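## Task

Using the trigger spray bottle, put exactly two complete pulls of spray (trigger pressed all the way in, then let go) onto the yellow sign on the cabinet door, with almost all of the drops landing on the sign. Aiming at the sign's centre from roughly a hand's width away keeps the spray on target; farther back, some misses. Pale drops show where spray has landed. Any surplus spray on the sign or the door cuts the score, and a whole extra pull means failure. Afterwards set the bottle upright again at its original spot so it stands without the robot's support, then release it and move the hand away.

## Robot and tools

Robot: one six-joint arm carrying a five-fingered right hand. The controlled point (hand point) sits 0.05 m in front of the palm, where index pad and thumb tip meet in a pinch. Its own axes: +z runs along straightened fingers (they extend 0.06-0.07 m past it), +y points out of the palm, +x crosses the palm away from the thumb. A rigid bracket on the little-finger side of the wrist protrudes 0.03 m beyond the point along +y and 0.11 m across the palm; it can strike things.

Scene frame: origin on the table top beneath the arm base, +z up, +y to the left when facing along +x. Result positions are in metres, orientation as quaternion wxyz, velocities in m/s and rad/s.

The 14-number row (used by execute_actions and move), every value between -1 and 1, in this order: dx, dy, dz, rx, ry, rz, little, ring, middle, index, thumb_bend, thumb_turn, force_limit, speed. The first six are an offset, not a pose: a relative displacement and rotation of the hand point, expressed in the hand point's own axes, measured from its pose in the most recent result that reported it (before any such result in a scene, or for a second call in one reply, from where the robot is when the action begins). Scale: 1.0 equals 0.6 m or 180 degrees; rx, ry, rz form a single rotation vector. Each row of an action is counted from that same reference, not from the row before it; all zeros therefore pulls the hand back to the reference rather than pausing. The next six are absolute finger targets: +1 straight/open, -1 curled fully. thumb_turn +1 puts the thumb beside the palm, -1 opposite the fingers. A pinch is roughly index -0.22, thumb_bend -0.75, thumb_turn -0.57. force_limit maps linearly from about 0 N (-1) to 10 N (+1) at the fingertip (15 N for the two thumb motors) and only stops closing motors. speed maps from nearly zero (-1) to full (+1), where a full finger travel lasts 0.6 s; use -0.9 or lower for a gentle grip.

Tools:
- execute_actions: "actions" holds at most one item. Empty list: just report the state. {"rows": [...], "steps": n}: up to 15 rows, n up to 15 control steps of 1/30 s (default 15); each row lasts one step and the final row repeats. {"steps": n} alone: a wait of up to 300 steps, counted from the previous result, so thinking time is included. Optional "pictures" boolean.
- move: "target" is one 14-number row as above (offset from the reference pose); the hand point follows a straight path lasting 0.5-10 s. "speed" in m/s, 0.002 to 0.5, default 0.25 (rotation up to twice that in rad/s). Optional "stop_force" in N, 9 to 40: ends the path when the wrist sensor feels that much added resistance along the move direction, then backs up two steps; unreliable on rotating moves; omit it when moving away from something you press on. Finger values are sent at the start. The result adds a "move:" line: done, off_target, moving, held, fault or contact, plus limits such as paced (pose clipped) or held (steps blocked), and the remaining distance.
- wait: "seconds" 0 to 10.
- zoom_image: "camera" (cam_high, cam_low, cam_wrist) and "region" [x0, y0, x1, y1] in pixels, at most 504 by 504. cam_high and cam_low are 672x504, cam_wrist is 504x504 fisheye.
- show_instructions: shows the reference pages.
- finished_scene: "scene" 1 or 2; irreversible, grades the scene.

Motion behaviour: per control step the commanded pose is clipped to within 100 mm and 16 degrees of the measured one; arm motion trails commands by about 0.17 s, and large moves may end short, so re-check the pose and command the remainder. Finger motors keep going after an action until they reach target, hit force_limit, or stall, then lock (holding at least 15 N). Repeating the same numbers keeps a grip; to tighten, raise force_limit and send a more-closed target. With the thumb in front of the palm the hand can wrap objects 0.035-0.08 m wide; turn the thumb before reaching the object.

Result lines: the state line (pose, velocities); Wrist force and Wrist torque in the end-effector axes (noise up to 2.4 N, offset around 4 N, saturates near 50 N; pushing on a surface reads as force pointing back into the arm); hand_measured, hand_stopped_by (moving, target, force, stalled, fault), hand_load_n (near 0 after a lost grip), hand_force_limit, hand_speed; "Hand target" (current controller goal); "pose unreachable" and HELD when the clearance check altered or blocked commands; MOTOR HOT from 70 °C and OVER-TEMPERATURE FAULT at 85 °C.

Avoid: contact torque reaching a joint limit (wrists 24.3 N m, others 130 N m, held weight included) or 150 N of external force, which halts the arm for 10 s; the arm is stiff, so aim barely past contact and approach slowly. Leave the bottle upright and free-standing before ending.

Each tool is called after "Call:" as a command line: name --argument value for each argument, lists and objects as JSON in quotes; but a table of rows of numbers goes row by row, as --pt "numbers of a row", without its own name.

Reference images:

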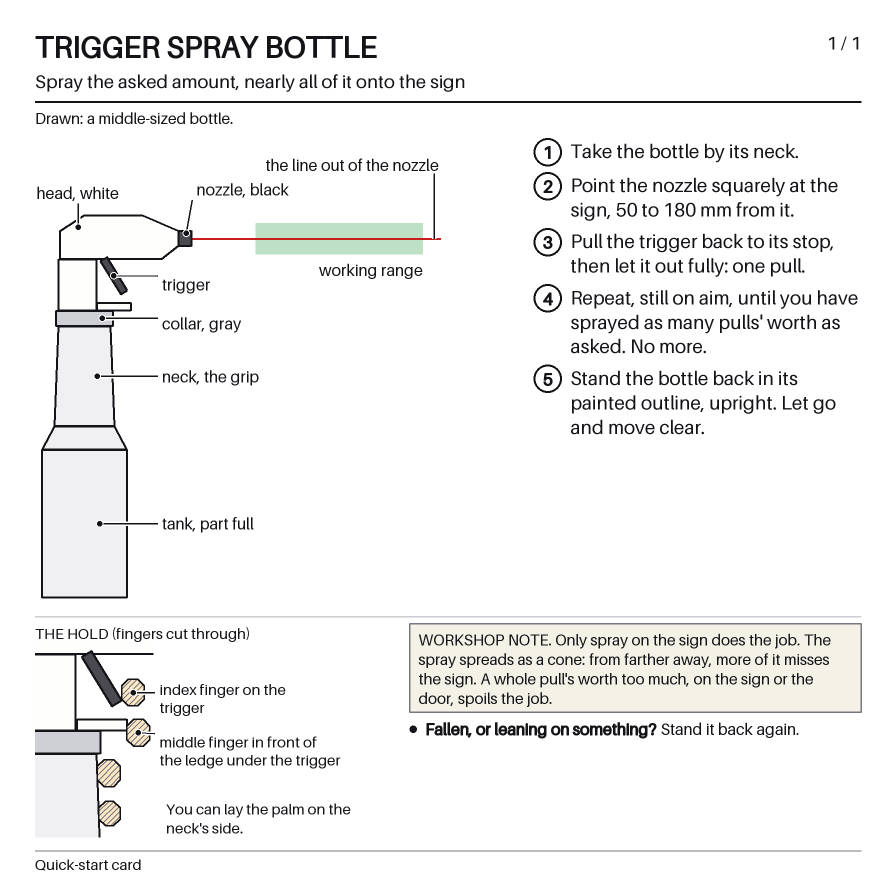

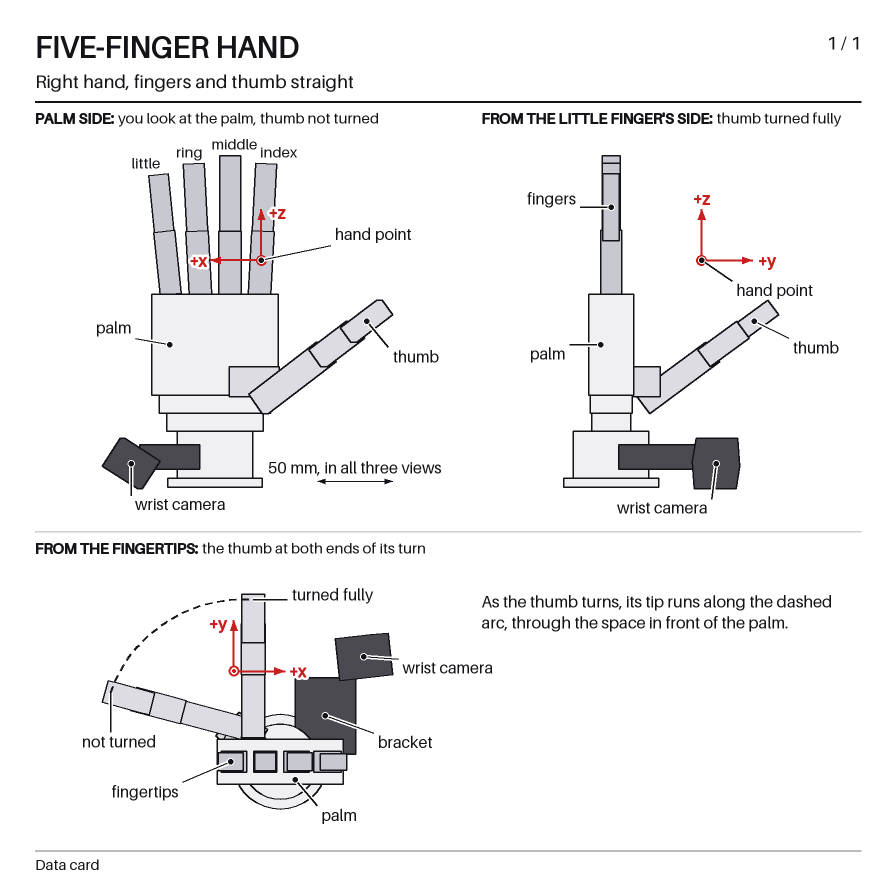

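## Session

Call:
execute_actions --actions '[]'

Call:
zoom_image --camera "cam_high" --region '[100,0,500,300]'

Scene clock: 0.00 s of 6300.00 s.
end_effector_position=(+0.1996, -0.2101, +0.3087) hand_measured=(+1.000, +1.000, +1.000, +1.000, +1.000, +1.000) hand_load_n=(+0.0, +0.0, +0.0, +0.0, +0.0, +0.0) hand_stopped_by=(target, target, target, target, target, target) hand_force_limit=0.00 hand_speed=-0.80 end_effector_quat_wxyz=(-0.453, +0.477, +0.746, -0.099) end_effector_velocity=(+0.000, -0.000, +0.000) end_effector_angular_velocity=(-0.001, +0.000, -0.000)
Joint positions: [-0.868 -0.952  1.905  1.243  2.011 -1.378]
Joint velocities: [-0.    -0.    -0.     0.     0.     0.001]
Motor temperatures (°C, as the motors report them): [33 29 33 41 40 34]
Wrist force (N, on the end effector, along its own x y z axes, offset not removed): no reading
Wrist torque (N m, same axes, about the end effector's origin, offset not removed): no reading
Hand target: +0.200, -0.210, +0.309; -0.453, +0.477, +0.746, -0.099

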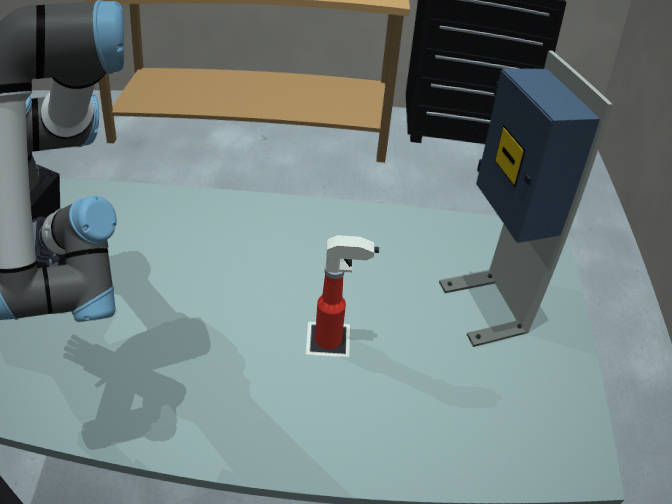

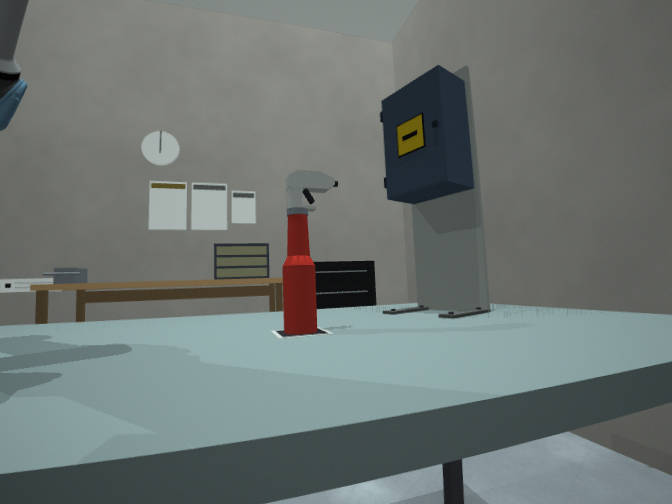

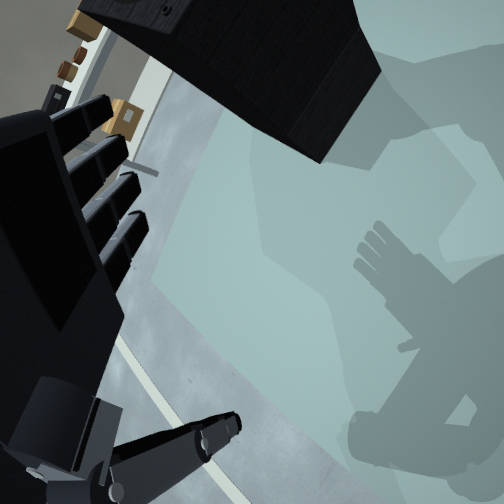

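Region (100, 0, 500, 300) of cam_high's 672x504 image, scaled by 1.260, with more detail than that image has; it fills the top 378 rows of this view, and the rest is white.

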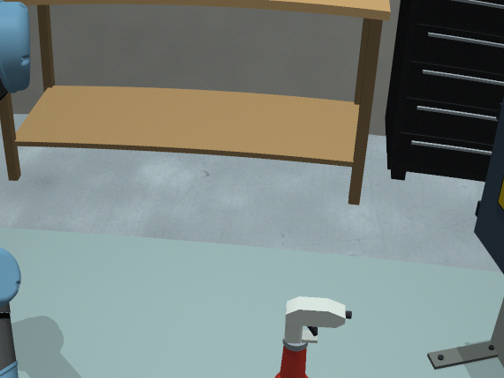

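Call:
move --target '[-0.187,0.232,-0.428,-0.361,-0.752,-0.237,1,1,1,1,1,-1,0,0]'

Call:
zoom_image --camera "cam_high" --region '[270,220,410,360]'

Call:
zoom_image --camera "cam_low" --region '[250,160,370,280]'

Scene clock: 14.47 s of 6300.00 s.
end_effector_position=(+0.4994, -0.2995, +0.3090) hand_measured=(+1.000, +1.000, +1.000, +1.000, +1.000, -1.000) hand_load_n=(+0.0, +0.0, +0.0, +0.0, +0.0, +0.0) hand_stopped_by=(target, target, target, target, target, target) hand_force_limit=0.00 hand_speed=0.00 end_effector_quat_wxyz=(+0.707, +0.000, +0.708, +0.001) end_effector_velocity=(+0.000, -0.000, -0.000) end_effector_angular_velocity=(+0.001, -0.014, +0.004)
Joint positions: [-1.061 -0.821  2.206 -2.022  0.372 -1.005]
Joint velocities: [ 0.003  0.016 -0.002 -0.049  0.006  0.033]
Motor temperatures (°C, as the motors report them): [33 29 33 41 40 34]
Wrist force (N, on the end effector, along its own x y z axes, offset not removed): [-0.4 -0.1 0.6]
Wrist torque (N m, same axes, about the end effector's origin, offset not removed): [-0.05 0.16 0.04]
Hand target: +0.499, -0.300, +0.309; +0.707, +0.000, +0.707, +0.001
Off the commanded pose: 0.001 m, 0 deg.
After step 90, 5.20 s passed at rest.
move: done
camera_calibration (this result's frames):
cam_wrist: T_world_to_cam=[[-0.0535419, 0.992325, 0.111469, 0.279349], [-0.520743, -0.122995, 0.844807, -0.0373641], [0.852033, -0.0128139, 0.523331, -0.460853], [0, 0, 0, 1]] pos_world=[0.388162, -0.287706, 0.241606]

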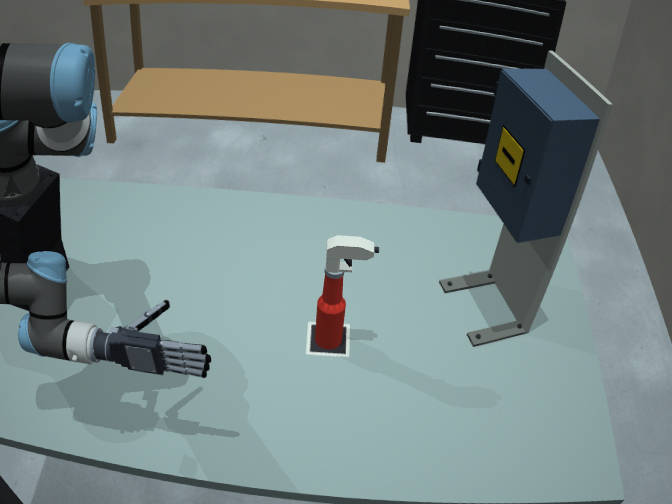

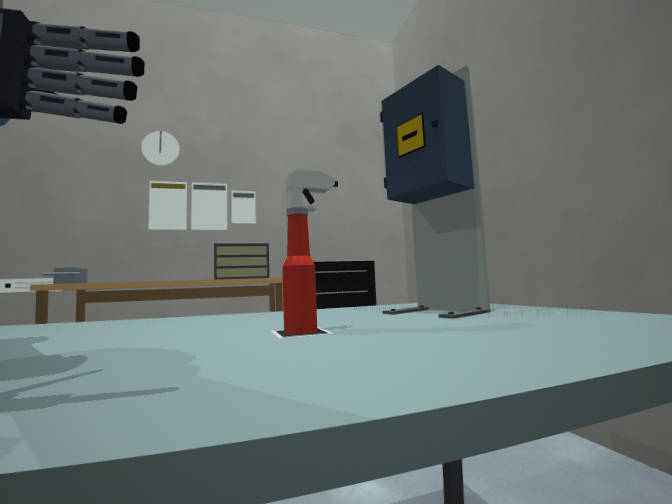

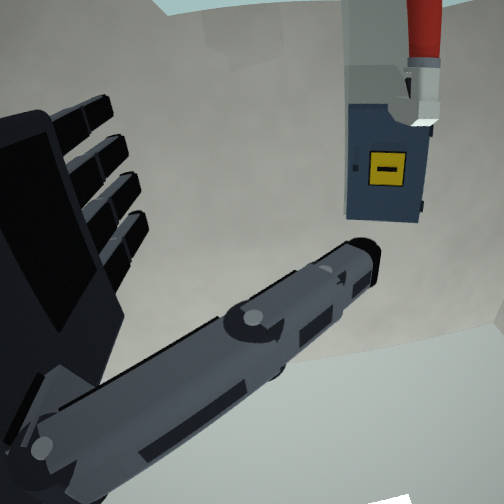

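Region (270, 220, 410, 360) of cam_high's 672x504 image, scaled by 3.600, with more detail than that image has.

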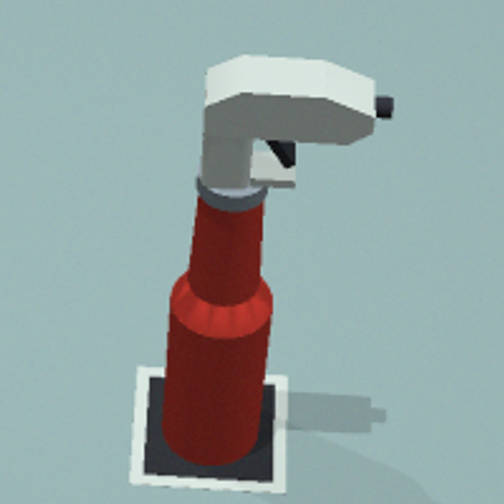

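Region (250, 160, 370, 280) of cam_low's 672x504 image, scaled by 4.200, with more detail than that image has.

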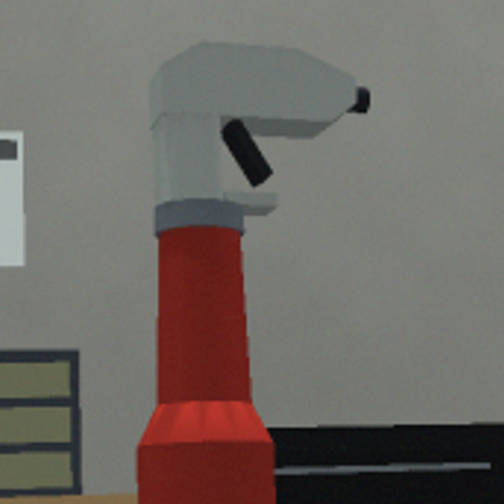

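Call:
move --target '[0.098,0.333,0.2,0,0,0,1,1,1,1,1,-1,0,0]'

Scene clock: 18.93 s of 6300.00 s.
end_effector_position=(+0.6190, -0.0997, +0.2503) hand_measured=(+1.000, +1.000, +1.000, +1.000, +1.000, -1.000) hand_load_n=(+0.0, +0.0, +0.0, +0.0, +0.0, +0.0) hand_stopped_by=(target, target, target, target, target, target) hand_force_limit=0.00 hand_speed=0.00 end_effector_quat_wxyz=(+0.707, +0.000, +0.708, +0.001) end_effector_velocity=(+0.002, +0.001, -0.000) end_effector_angular_velocity=(+0.001, -0.001, -0.000)
Joint positions: [-0.523 -0.751  2.175 -1.712  0.863 -1.417]
Joint velocities: [ 0.006  0.001 -0.005  0.003  0.006 -0.   ]
Motor temperatures (°C, as the motors report them): [33 29 33 41 40 34]
Wrist force (N, on the end effector, along its own x y z axes, offset not removed): [-0.7 1.2 1.2]
Wrist torque (N m, same axes, about the end effector's origin, offset not removed): [0.16 0.07 0.09]
Hand target: +0.619, -0.100, +0.250; +0.707, +0.000, +0.708, +0.001
Off the commanded pose: 0.000 m, 0 deg.
move: done
camera_calibration (this result's frames):
cam_wrist: T_world_to_cam=[[-0.0536097, 0.9923, 0.111654, 0.0940504], [-0.521007, -0.123184, 0.844617, 0.0992698], [0.851867, -0.0128926, 0.523599, -0.529417], [0, 0, 0, 1]] pos_world=[0.507755, -0.0879233, 0.182856]

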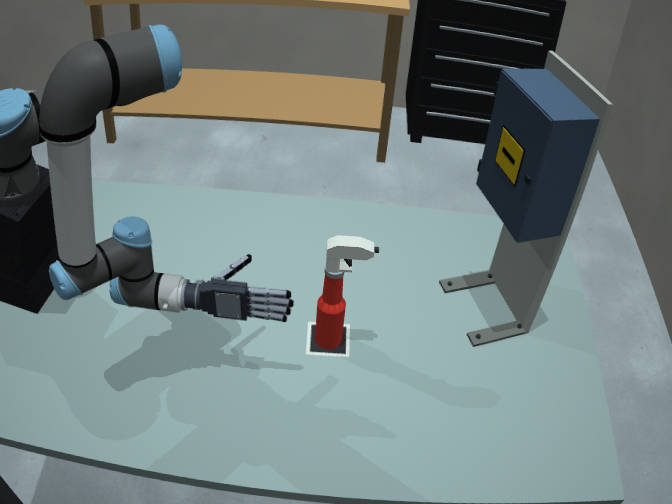

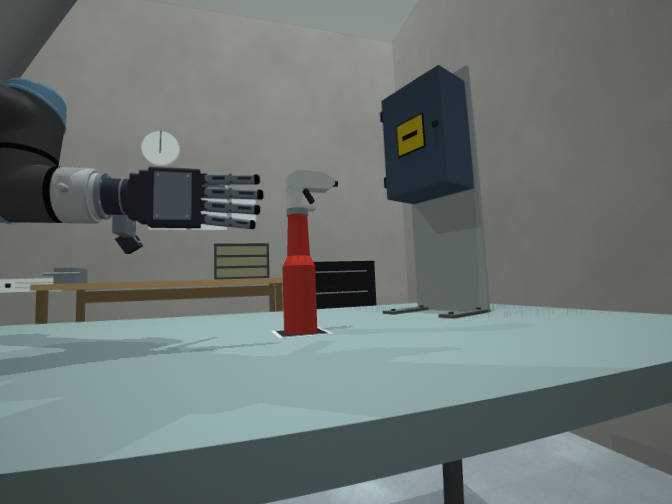

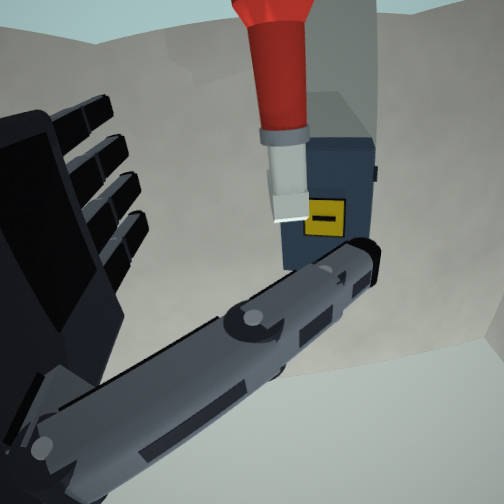

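Call:
move --target '[-0.01,0.095,0.05,0,0,0,1,1,1,1,1,-1,0,0]'

Call:
move --target '[0,0,0.2,0,0,0,1,1,1,1,1,-1,0,0]' --speed 0.1

Call:
zoom_image --camera "cam_low" --region '[230,150,370,290]'

Call:
zoom_image --camera "cam_high" --region '[270,200,410,340]'

Scene clock: 26.40 s of 6300.00 s.
end_effector_position=(+0.6488, -0.0428, +0.2563) hand_measured=(+1.000, +1.000, +1.000, +1.000, +1.000, -1.000) hand_load_n=(+0.0, +0.0, +0.0, +0.0, +0.0, +0.0) hand_stopped_by=(target, target, target, target, target, target) hand_force_limit=0.00 hand_speed=0.00 end_effector_quat_wxyz=(+0.707, +0.000, +0.708, +0.001) end_effector_velocity=(+0.001, +0.002, -0.000) end_effector_angular_velocity=(+0.002, +0.001, -0.001)
Joint positions: [-0.367 -0.776  2.15  -1.632  1.013 -1.469]
Joint velocities: [ 0.005 -0.    -0.001  0.003  0.005  0.   ]
Motor temperatures (°C, as the motors report them): [33 29 33 41 40 34]
Wrist force (N, on the end effector, along its own x y z axes, offset not removed): [1.1 -1.1 -0.8]
Wrist torque (N m, same axes, about the end effector's origin, offset not removed): [-0.14 -0.22 0.04]
Hand target: +0.649, -0.043, +0.256; +0.707, +0.000, +0.708, +0.001
Off the commanded pose: 0.000 m, 0 deg.
After step 90, 3.53 s passed at rest.
move: done
camera_calibration (this result's frames):
cam_wrist: T_world_to_cam=[[-0.0536571, 0.992288, 0.11174, 0.0385674], [-0.521074, -0.123281, 0.844561, 0.116814], [0.851823, -0.0129081, 0.52367, -0.557243], [0, 0, 0, 1]] pos_world=[0.53761, -0.031062, 0.188846]

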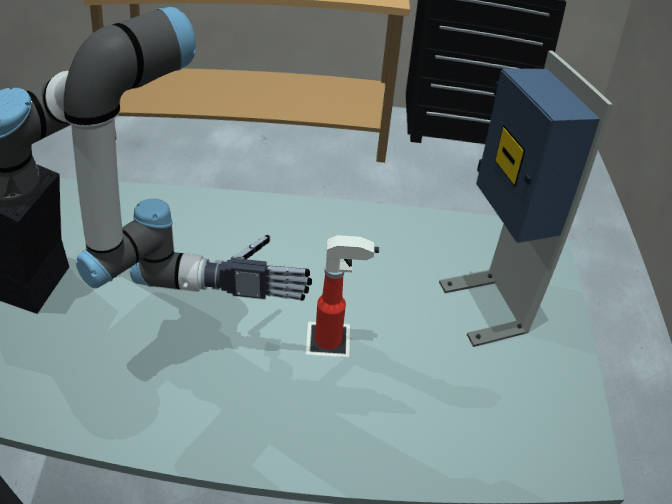

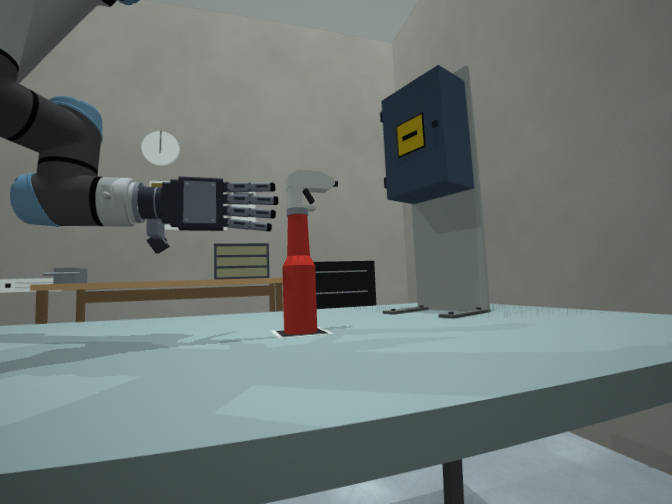

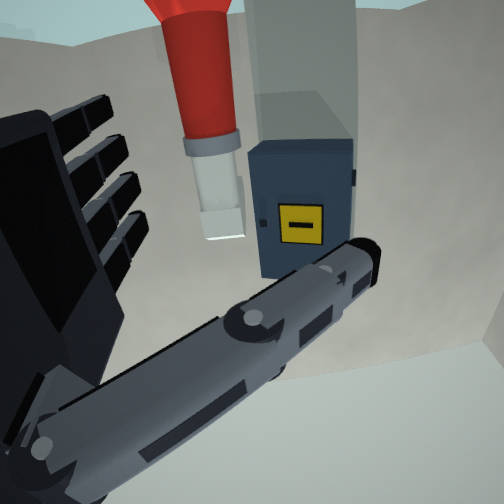

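Scene clock: 28.10 s of 6300.00 s.
end_effector_position=(+0.7686, -0.0428, +0.2561) hand_measured=(+1.000, +1.000, +1.000, +1.000, +1.000, -1.000) hand_load_n=(+0.0, +0.0, +0.0, +0.0, +0.0, +0.0) hand_stopped_by=(target, target, target, target, target, target) hand_force_limit=0.00 hand_speed=0.00 end_effector_quat_wxyz=(+0.707, +0.000, +0.708, +0.001) end_effector_velocity=(+0.002, -0.001, +0.000) end_effector_angular_velocity=(-0.000, -0.001, -0.001)
Joint positions: [-0.244 -0.735  1.815 -1.321  1.132 -1.503]
Joint velocities: [ 0.001  0.001 -0.006  0.004  0.002 -0.   ]
Motor temperatures (°C, as the motors report them): [33 29 33 41 40 34]
Wrist force (N, on the end effector, along its own x y z axes, offset not removed): [-0.6 0.2 -0.1]
Wrist torque (N m, same axes, about the end effector's origin, offset not removed): [0.09 0.16 0.04]
Hand target: +0.769, -0.043, +0.256; +0.707, +0.000, +0.708, +0.001
Off the commanded pose: 0.000 m, 0 deg.
move: done
camera_calibration (this result's frames):
cam_wrist: T_world_to_cam=[[-0.0536419, 0.992279, 0.111823, 0.0448986], [-0.521119, -0.123344, 0.844524, 0.179503], [0.851796, -0.0129714, 0.523712, -0.659183], [0, 0, 0, 1]] pos_world=[0.657441, -0.0309619, 0.188607]

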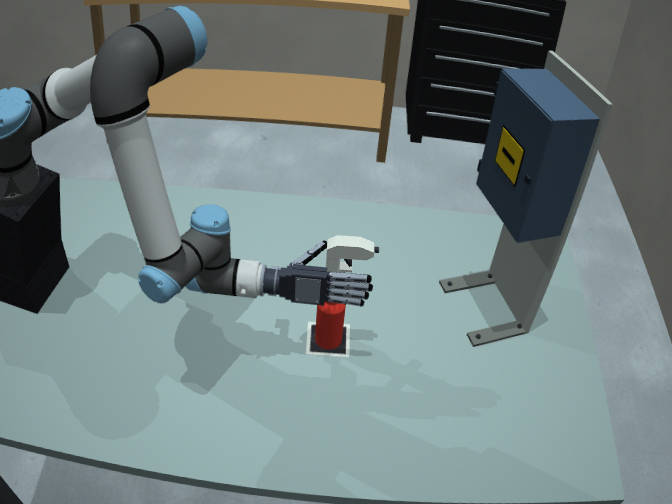

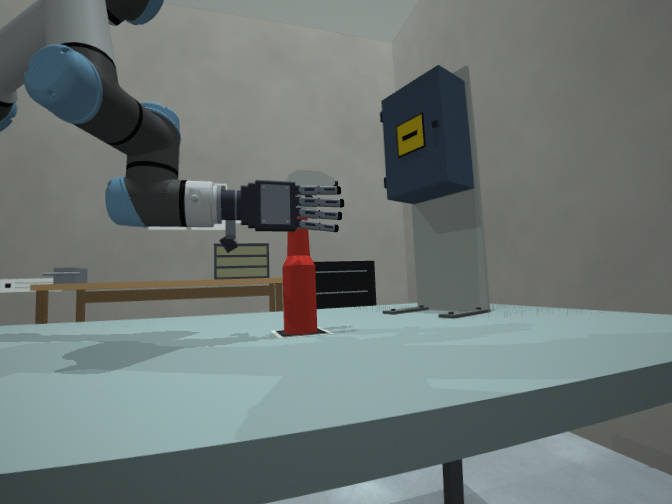

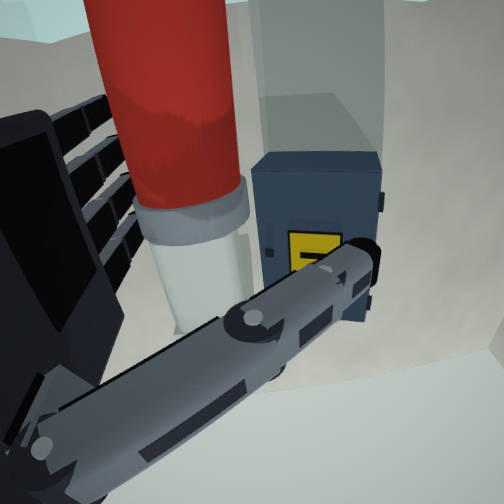

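Region (230, 150, 370, 290) of cam_low's 672x504 image, scaled by 3.600, with more detail than that image has.

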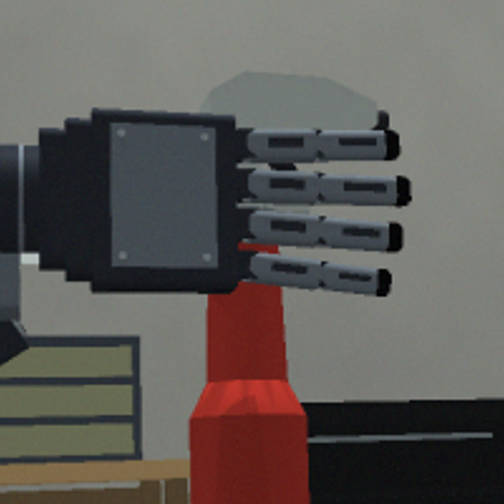

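Region (270, 200, 410, 340) of cam_high's 672x504 image, scaled by 3.600, with more detail than that image has.

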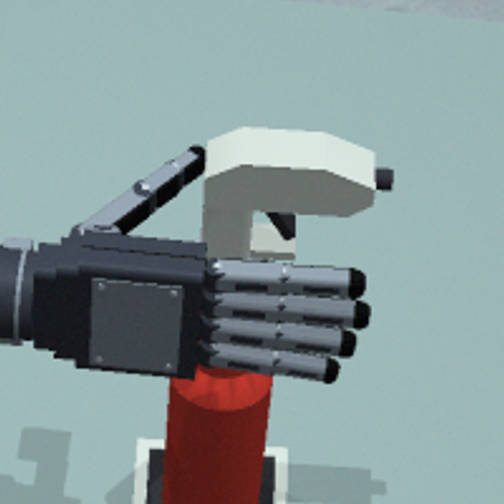

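Call:
move --target '[0,0.02,0.045,0,0,0,1,1,1,1,1,-1,0,0]' --speed 0.04

Call:
zoom_image --camera "cam_high" --region '[270,220,410,360]'

Scene clock: 31.47 s of 6300.00 s.
end_effector_position=(+0.7955, -0.0308, +0.2560) hand_measured=(+1.000, +1.000, +1.000, +1.000, +1.000, -1.000) hand_load_n=(+0.0, +0.0, +0.0, +0.0, +0.0, +0.0) hand_stopped_by=(target, target, target, target, target, target) hand_force_limit=0.00 hand_speed=0.00 end_effector_quat_wxyz=(+0.707, +0.000, +0.708, +0.001) end_effector_velocity=(+0.003, +0.000, +0.001) end_effector_angular_velocity=(-0.000, -0.003, +0.001)
Joint positions: [-0.203 -0.717  1.739 -1.259  1.172 -1.514]
Joint velocities: [ 0.003  0.001 -0.008  0.004  0.002  0.   ]
Motor temperatures (°C, as the motors report them): [33 29 33 41 40 34]
Wrist force (N, on the end effector, along its own x y z axes, offset not removed): [-0.5 2.2 -1.5]
Wrist torque (N m, same axes, about the end effector's origin, offset not removed): [0.38 0.14 0.06]
Hand target: +0.796, -0.031, +0.256; +0.707, +0.000, +0.708, +0.001
Off the commanded pose: 0.000 m, 0 deg.
move: done
camera_calibration (this result's frames):
cam_wrist: T_world_to_cam=[[-0.0536404, 0.992276, 0.111851, 0.0344727], [-0.521136, -0.123366, 0.844511, 0.195003], [0.851786, -0.0129895, 0.523728, -0.681855], [0, 0, 0, 1]] pos_world=[0.684267, -0.0190066, 0.188569]

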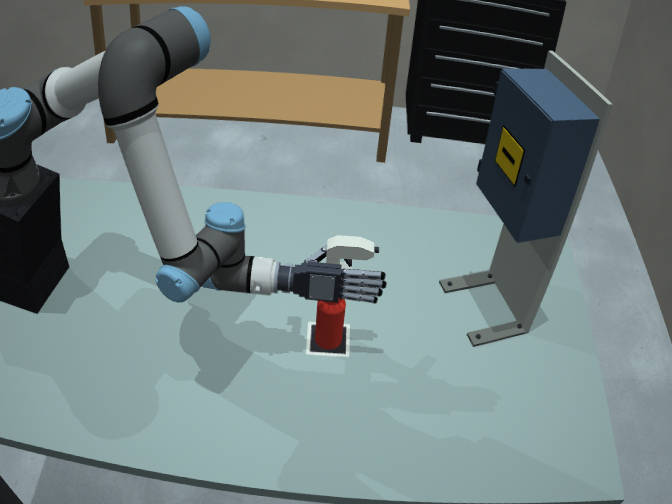

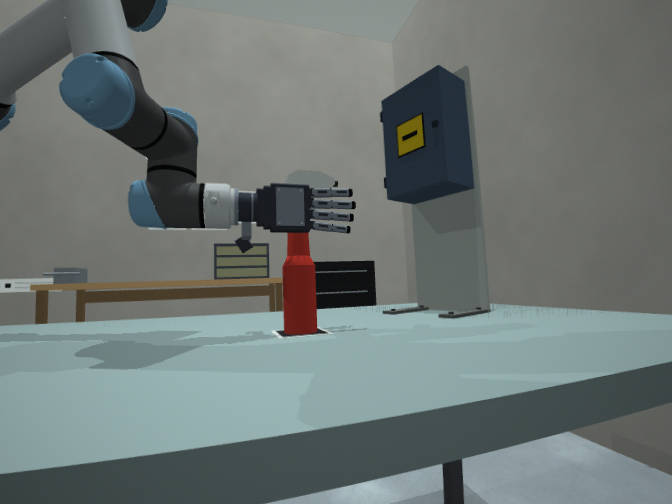

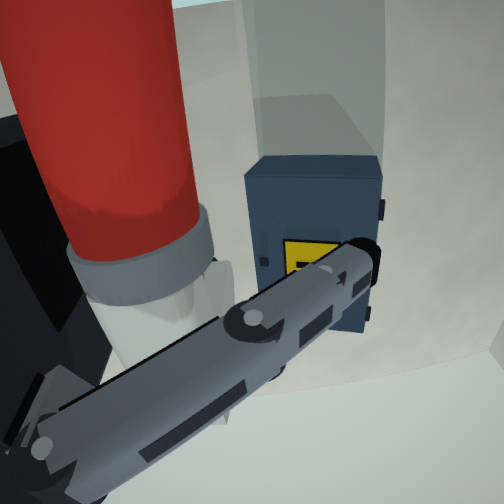

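Region (270, 220, 410, 360) of cam_high's 672x504 image, scaled by 3.600, with more detail than that image has.

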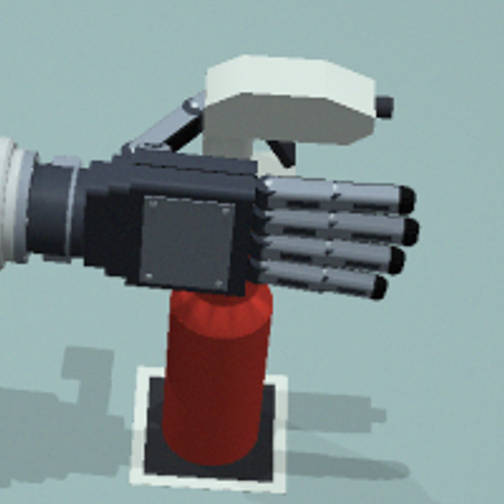

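Close ring, little, thumb first to avoid twisting via the ledge.

Call:
move --target '[0,0.005,0.008,0,0,0,-1,-1,0.3,1,0,-1,0.6,-0.6]' --speed 0.02

Call:
move --target '[0,0,0,0,0,0,-1,-1,-1,1,-1,-1,0.6,-0.6]'

Call:
zoom_image --camera "cam_high" --region '[270,220,410,360]'

Call:
zoom_image --camera "cam_low" --region '[250,160,370,280]'

Scene clock: 40.17 s of 6300.00 s.
end_effector_position=(+0.8003, -0.0278, +0.2560) hand_measured=(-0.772, -0.746, +0.300, +1.000, +0.002, -1.000) hand_load_n=(+9.5, +9.0, +0.0, +0.0, +3.5, +3.5) hand_stopped_by=(force, force, target, target, target, target) hand_force_limit=0.60 hand_speed=-0.60 end_effector_quat_wxyz=(+0.707, +0.000, +0.707, +0.001) end_effector_velocity=(-0.000, -0.001, +0.000) end_effector_angular_velocity=(-0.000, +0.000, -0.001)
Joint positions: [-0.195 -0.714  1.725 -1.248  1.18  -1.516]
Joint velocities: [-0.001 -0.    -0.     0.    -0.    -0.   ]
Motor temperatures (°C, as the motors report them): [33 29 33 41 40 34]
Wrist force (N, on the end effector, along its own x y z axes, offset not removed): [-3.4 -0.4 0.6]
Wrist torque (N m, same axes, about the end effector's origin, offset not removed): [-0.07 -0.25 0.08]
Hand target: +0.800, -0.028, +0.256; +0.707, +0.000, +0.708, +0.001
Off the commanded pose: 0.000 m, 0 deg.
After step 90, 2.77 s passed at rest.
move: done
camera_calibration (this result's frames):
cam_wrist: T_world_to_cam=[[-0.0536534, 0.992276, 0.111846, 0.0317587], [-0.521159, -0.123368, 0.844496, 0.197902], [0.851771, -0.0129794, 0.523753, -0.685908], [0, 0, 0, 1]] pos_world=[0.68908, -0.0160012, 0.188567]

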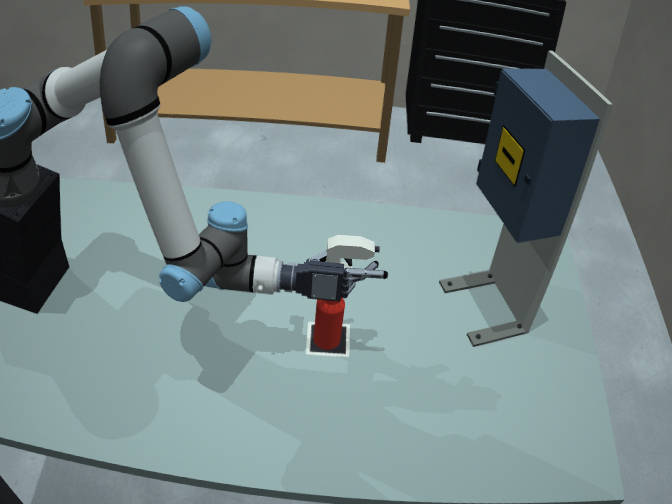

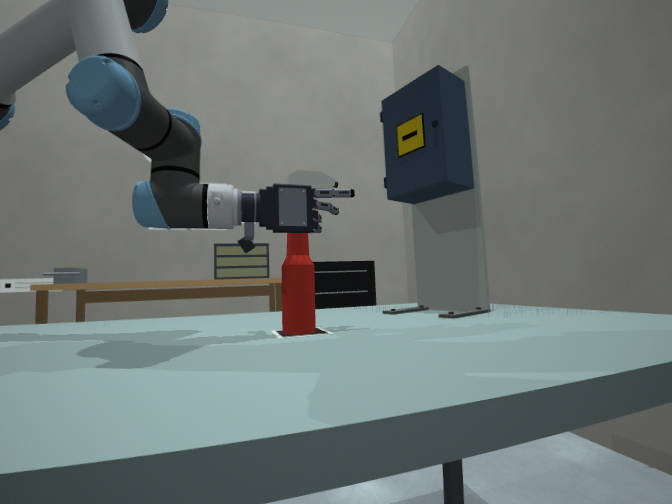

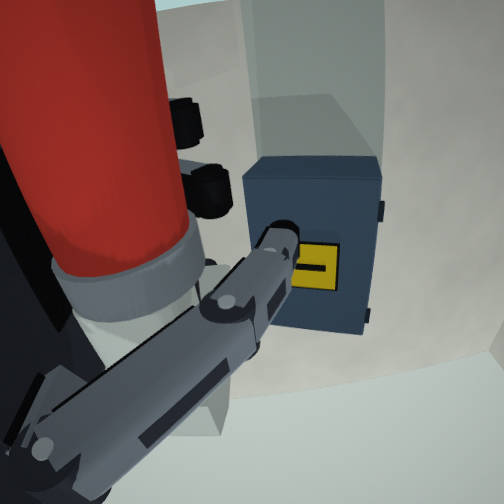

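Scene clock: 41.50 s of 6300.00 s.
end_effector_position=(+0.8003, -0.0278, +0.2560) hand_measured=(-0.772, -0.746, -0.398, +1.000, -0.134, -1.000) hand_load_n=(+8.5, +8.5, +11.0, +0.0, +15.0, +7.0) hand_stopped_by=(force, force, force, target, force, target) hand_force_limit=0.60 hand_speed=-0.60 end_effector_quat_wxyz=(+0.707, +0.000, +0.707, +0.001) end_effector_velocity=(-0.001, -0.001, -0.000) end_effector_angular_velocity=(-0.001, +0.001, -0.002)
Joint positions: [-0.195 -0.714  1.725 -1.248  1.18  -1.516]
Joint velocities: [-0.001 -0.     0.001 -0.     0.    -0.001]
Motor temperatures (°C, as the motors report them): [33 29 33 41 40 34]
Wrist force (N, on the end effector, along its own x y z axes, offset not removed): [-6.1 -3.9 1.1]
Wrist torque (N m, same axes, about the end effector's origin, offset not removed): [-0.62 -0.01 -0.32]
Hand target: +0.800, -0.028, +0.256; +0.707, +0.000, +0.707, +0.001
Off the commanded pose: 0.000 m, 0 deg.
move: done
camera_calibration (this result's frames):
cam_wrist: T_world_to_cam=[[-0.0536398, 0.992278, 0.11184, 0.0317539], [-0.521166, -0.123356, 0.844494, 0.197908], [0.851768, -0.0129885, 0.523758, -0.685911], [0, 0, 0, 1]] pos_world=[0.689084, -0.0160045, 0.188568]

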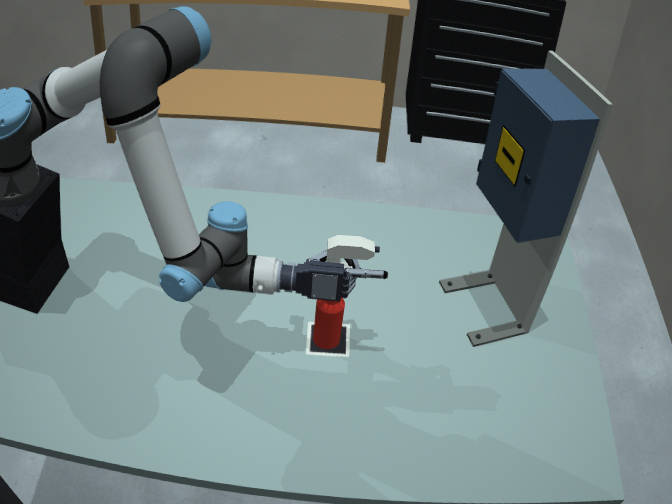

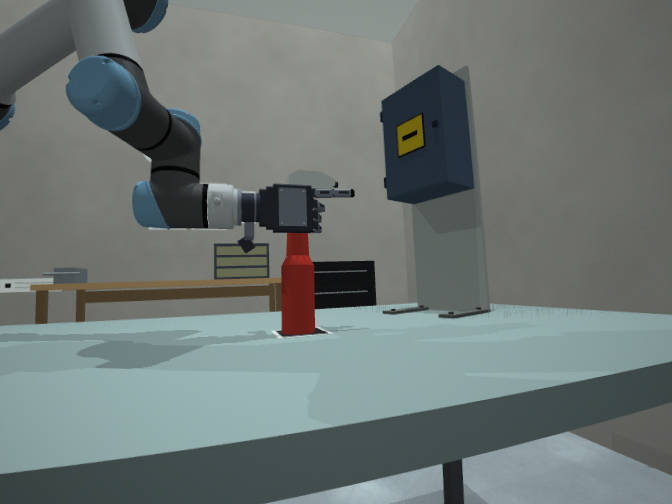

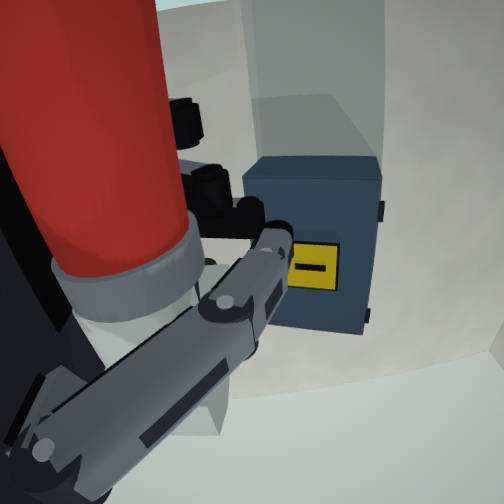

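Region (270, 220, 410, 360) of cam_high's 672x504 image, scaled by 3.600, with more detail than that image has.

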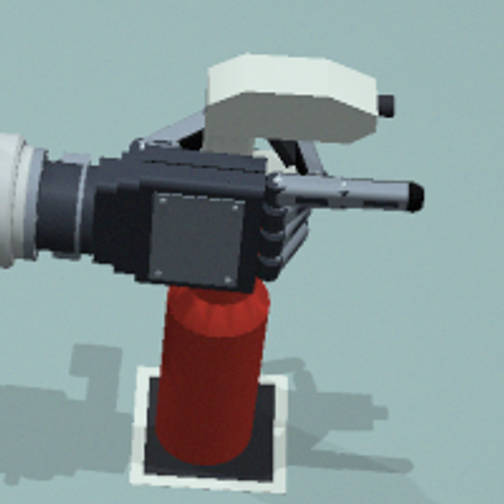

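Region (250, 160, 370, 280) of cam_low's 672x504 image, scaled by 4.200, with more detail than that image has.

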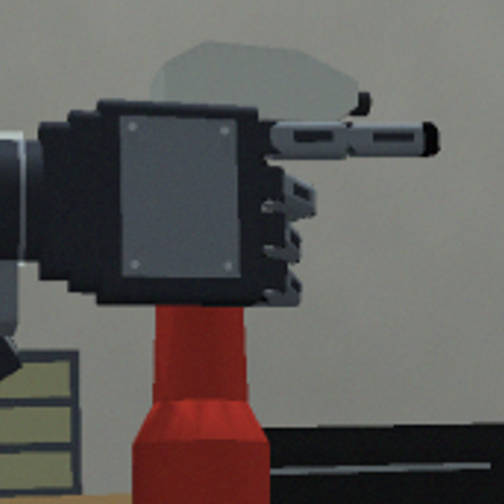

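Call:
move --target '[-0.04,0,0,0,0,0,-1,-1,-1,0.3,-1,-1,0.6,-0.6]' --speed 0.05

Call:
move --target '[-0.282,0.125,0.283,-0.106,0,0,-1,-1,-1,0.3,-1,-1,0.6,-0.6]' --speed 0.15

Call:
zoom_image --camera "cam_high" --region '[390,90,550,250]'

Call:
zoom_image --camera "cam_low" --region '[300,70,460,230]'

Scene clock: 49.73 s of 6300.00 s.
end_effector_position=(+0.8003, -0.0278, +0.2800) hand_measured=(-0.772, -0.746, -0.398, +0.300, -0.134, -1.000) hand_load_n=(+4.5, +8.0, +12.0, +0.0, +14.5, +8.0) hand_stopped_by=(force, force, force, target, force, target) hand_force_limit=0.60 hand_speed=-0.60 end_effector_quat_wxyz=(+0.707, +0.000, +0.707, +0.001) end_effector_velocity=(-0.000, -0.000, -0.000) end_effector_angular_velocity=(+0.001, +0.001, -0.000)
Joint positions: [-0.197 -0.767  1.748 -1.217  1.178 -1.515]
Joint velocities: [-0.     0.     0.001  0.     0.     0.   ]
Motor temperatures (°C, as the motors report them): [33 29 33 41 40 34]
Wrist force (N, on the end effector, along its own x y z axes, offset not removed): [0.5 -0.8 -0.1]
Wrist torque (N m, same axes, about the end effector's origin, offset not removed): [-0.09 0.15 -0.23]
Hand target: +0.800, -0.028, +0.280; +0.707, +0.000, +0.707, +0.001
Off the commanded pose: 0.000 m, 0 deg.
After step 90, 3.90 s passed at rest.
move: done
camera_calibration (this result's frames):
cam_wrist: T_world_to_cam=[[-0.0536401, 0.992277, 0.111846, 0.0290925], [-0.521165, -0.123361, 0.844494, 0.177665], [0.851769, -0.0129914, 0.523757, -0.698517], [0, 0, 0, 1]] pos_world=[0.689128, -0.0160256, 0.212562]

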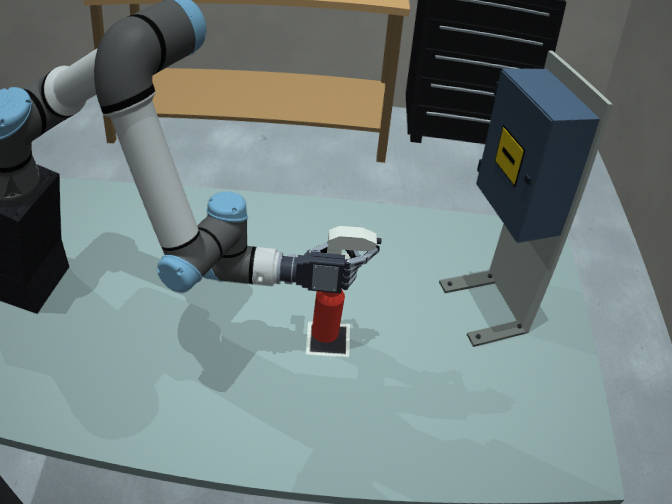

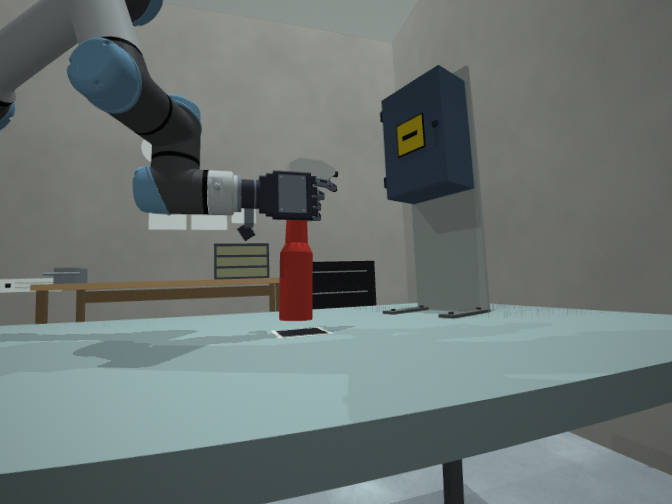

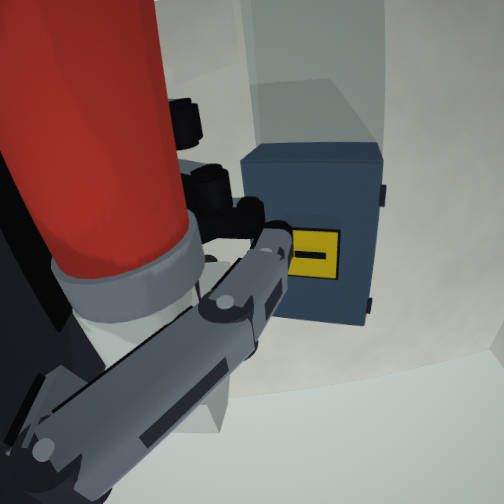

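Scene clock: 51.97 s of 6300.00 s.
end_effector_position=(+0.9703, +0.0471, +0.4488) hand_measured=(-0.772, -0.746, -0.398, +0.300, -0.134, -1.000) hand_load_n=(+4.5, +8.0, +11.5, +0.0, +14.5, +8.0) hand_stopped_by=(force, force, force, target, force, target) hand_force_limit=0.60 hand_speed=-0.60 end_effector_quat_wxyz=(+0.697, -0.117, +0.698, +0.118) end_effector_velocity=(+0.001, +0.001, -0.000) end_effector_angular_velocity=(-0.001, +0.003, +0.003)
Joint positions: [-0.103 -0.75   1.039 -0.531  0.937 -1.532]
Joint velocities: [ 0.001  0.004 -0.01   0.009 -0.002 -0.002]
Motor temperatures (°C, as the motors report them): [33 29 33 41 40 34]
Wrist force (N, on the end effector, along its own x y z axes, offset not removed): [1.2 -1.5 -1.6]
Wrist torque (N m, same axes, about the end effector's origin, offset not removed): [-0.13 0.09 -0.04]
Hand target: +0.970, +0.047, +0.449; +0.697, -0.117, +0.698, +0.118
Off the commanded pose: 0.000 m, 0 deg.
move: done
camera_calibration (this result's frames):
cam_wrist: T_world_to_cam=[[-0.374807, 0.920283, 0.112247, 0.259797], [-0.452517, -0.287268, 0.844219, 0.0741984], [0.809165, 0.265625, 0.524113, -0.902627], [0, 0, 0, 1]] pos_world=[0.861324, 0.0219888, 0.381278]

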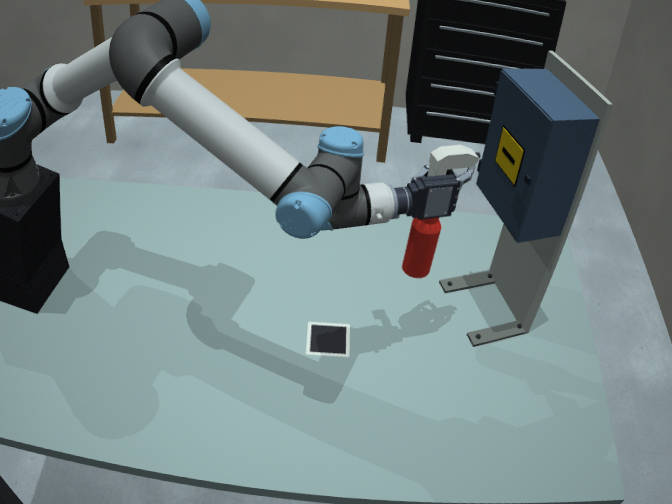

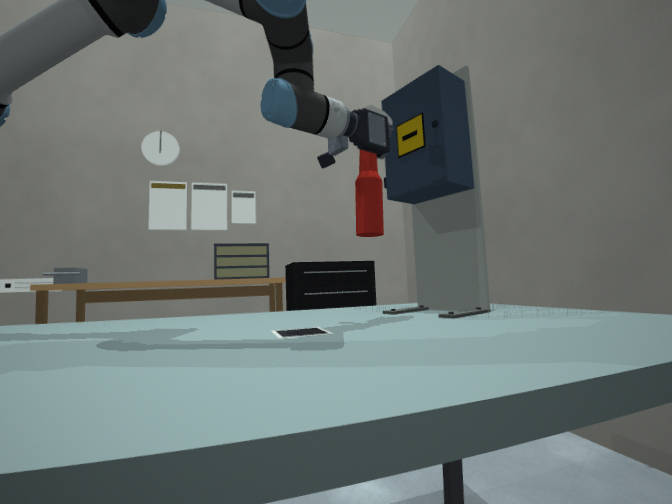

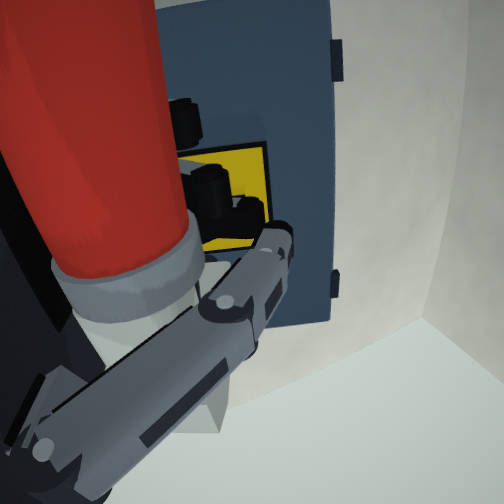

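Region (390, 90, 550, 250) of cam_high's 672x504 image, scaled by 3.150, with more detail than that image has.

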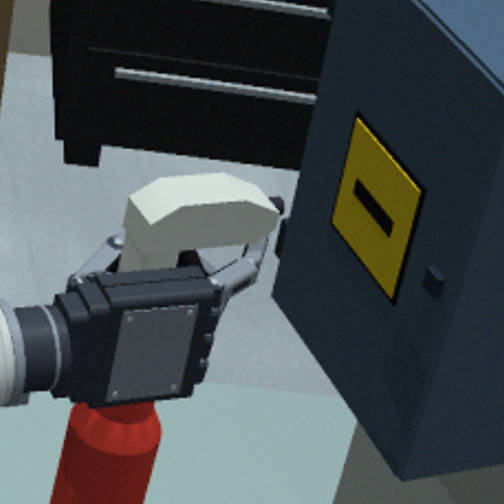

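Region (300, 70, 460, 230) of cam_low's 672x504 image, scaled by 3.150, with more detail than that image has.

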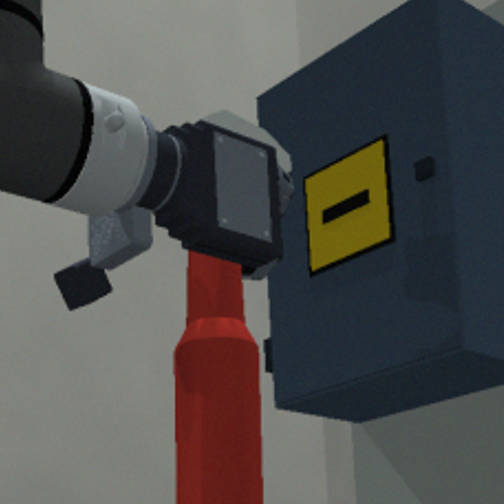

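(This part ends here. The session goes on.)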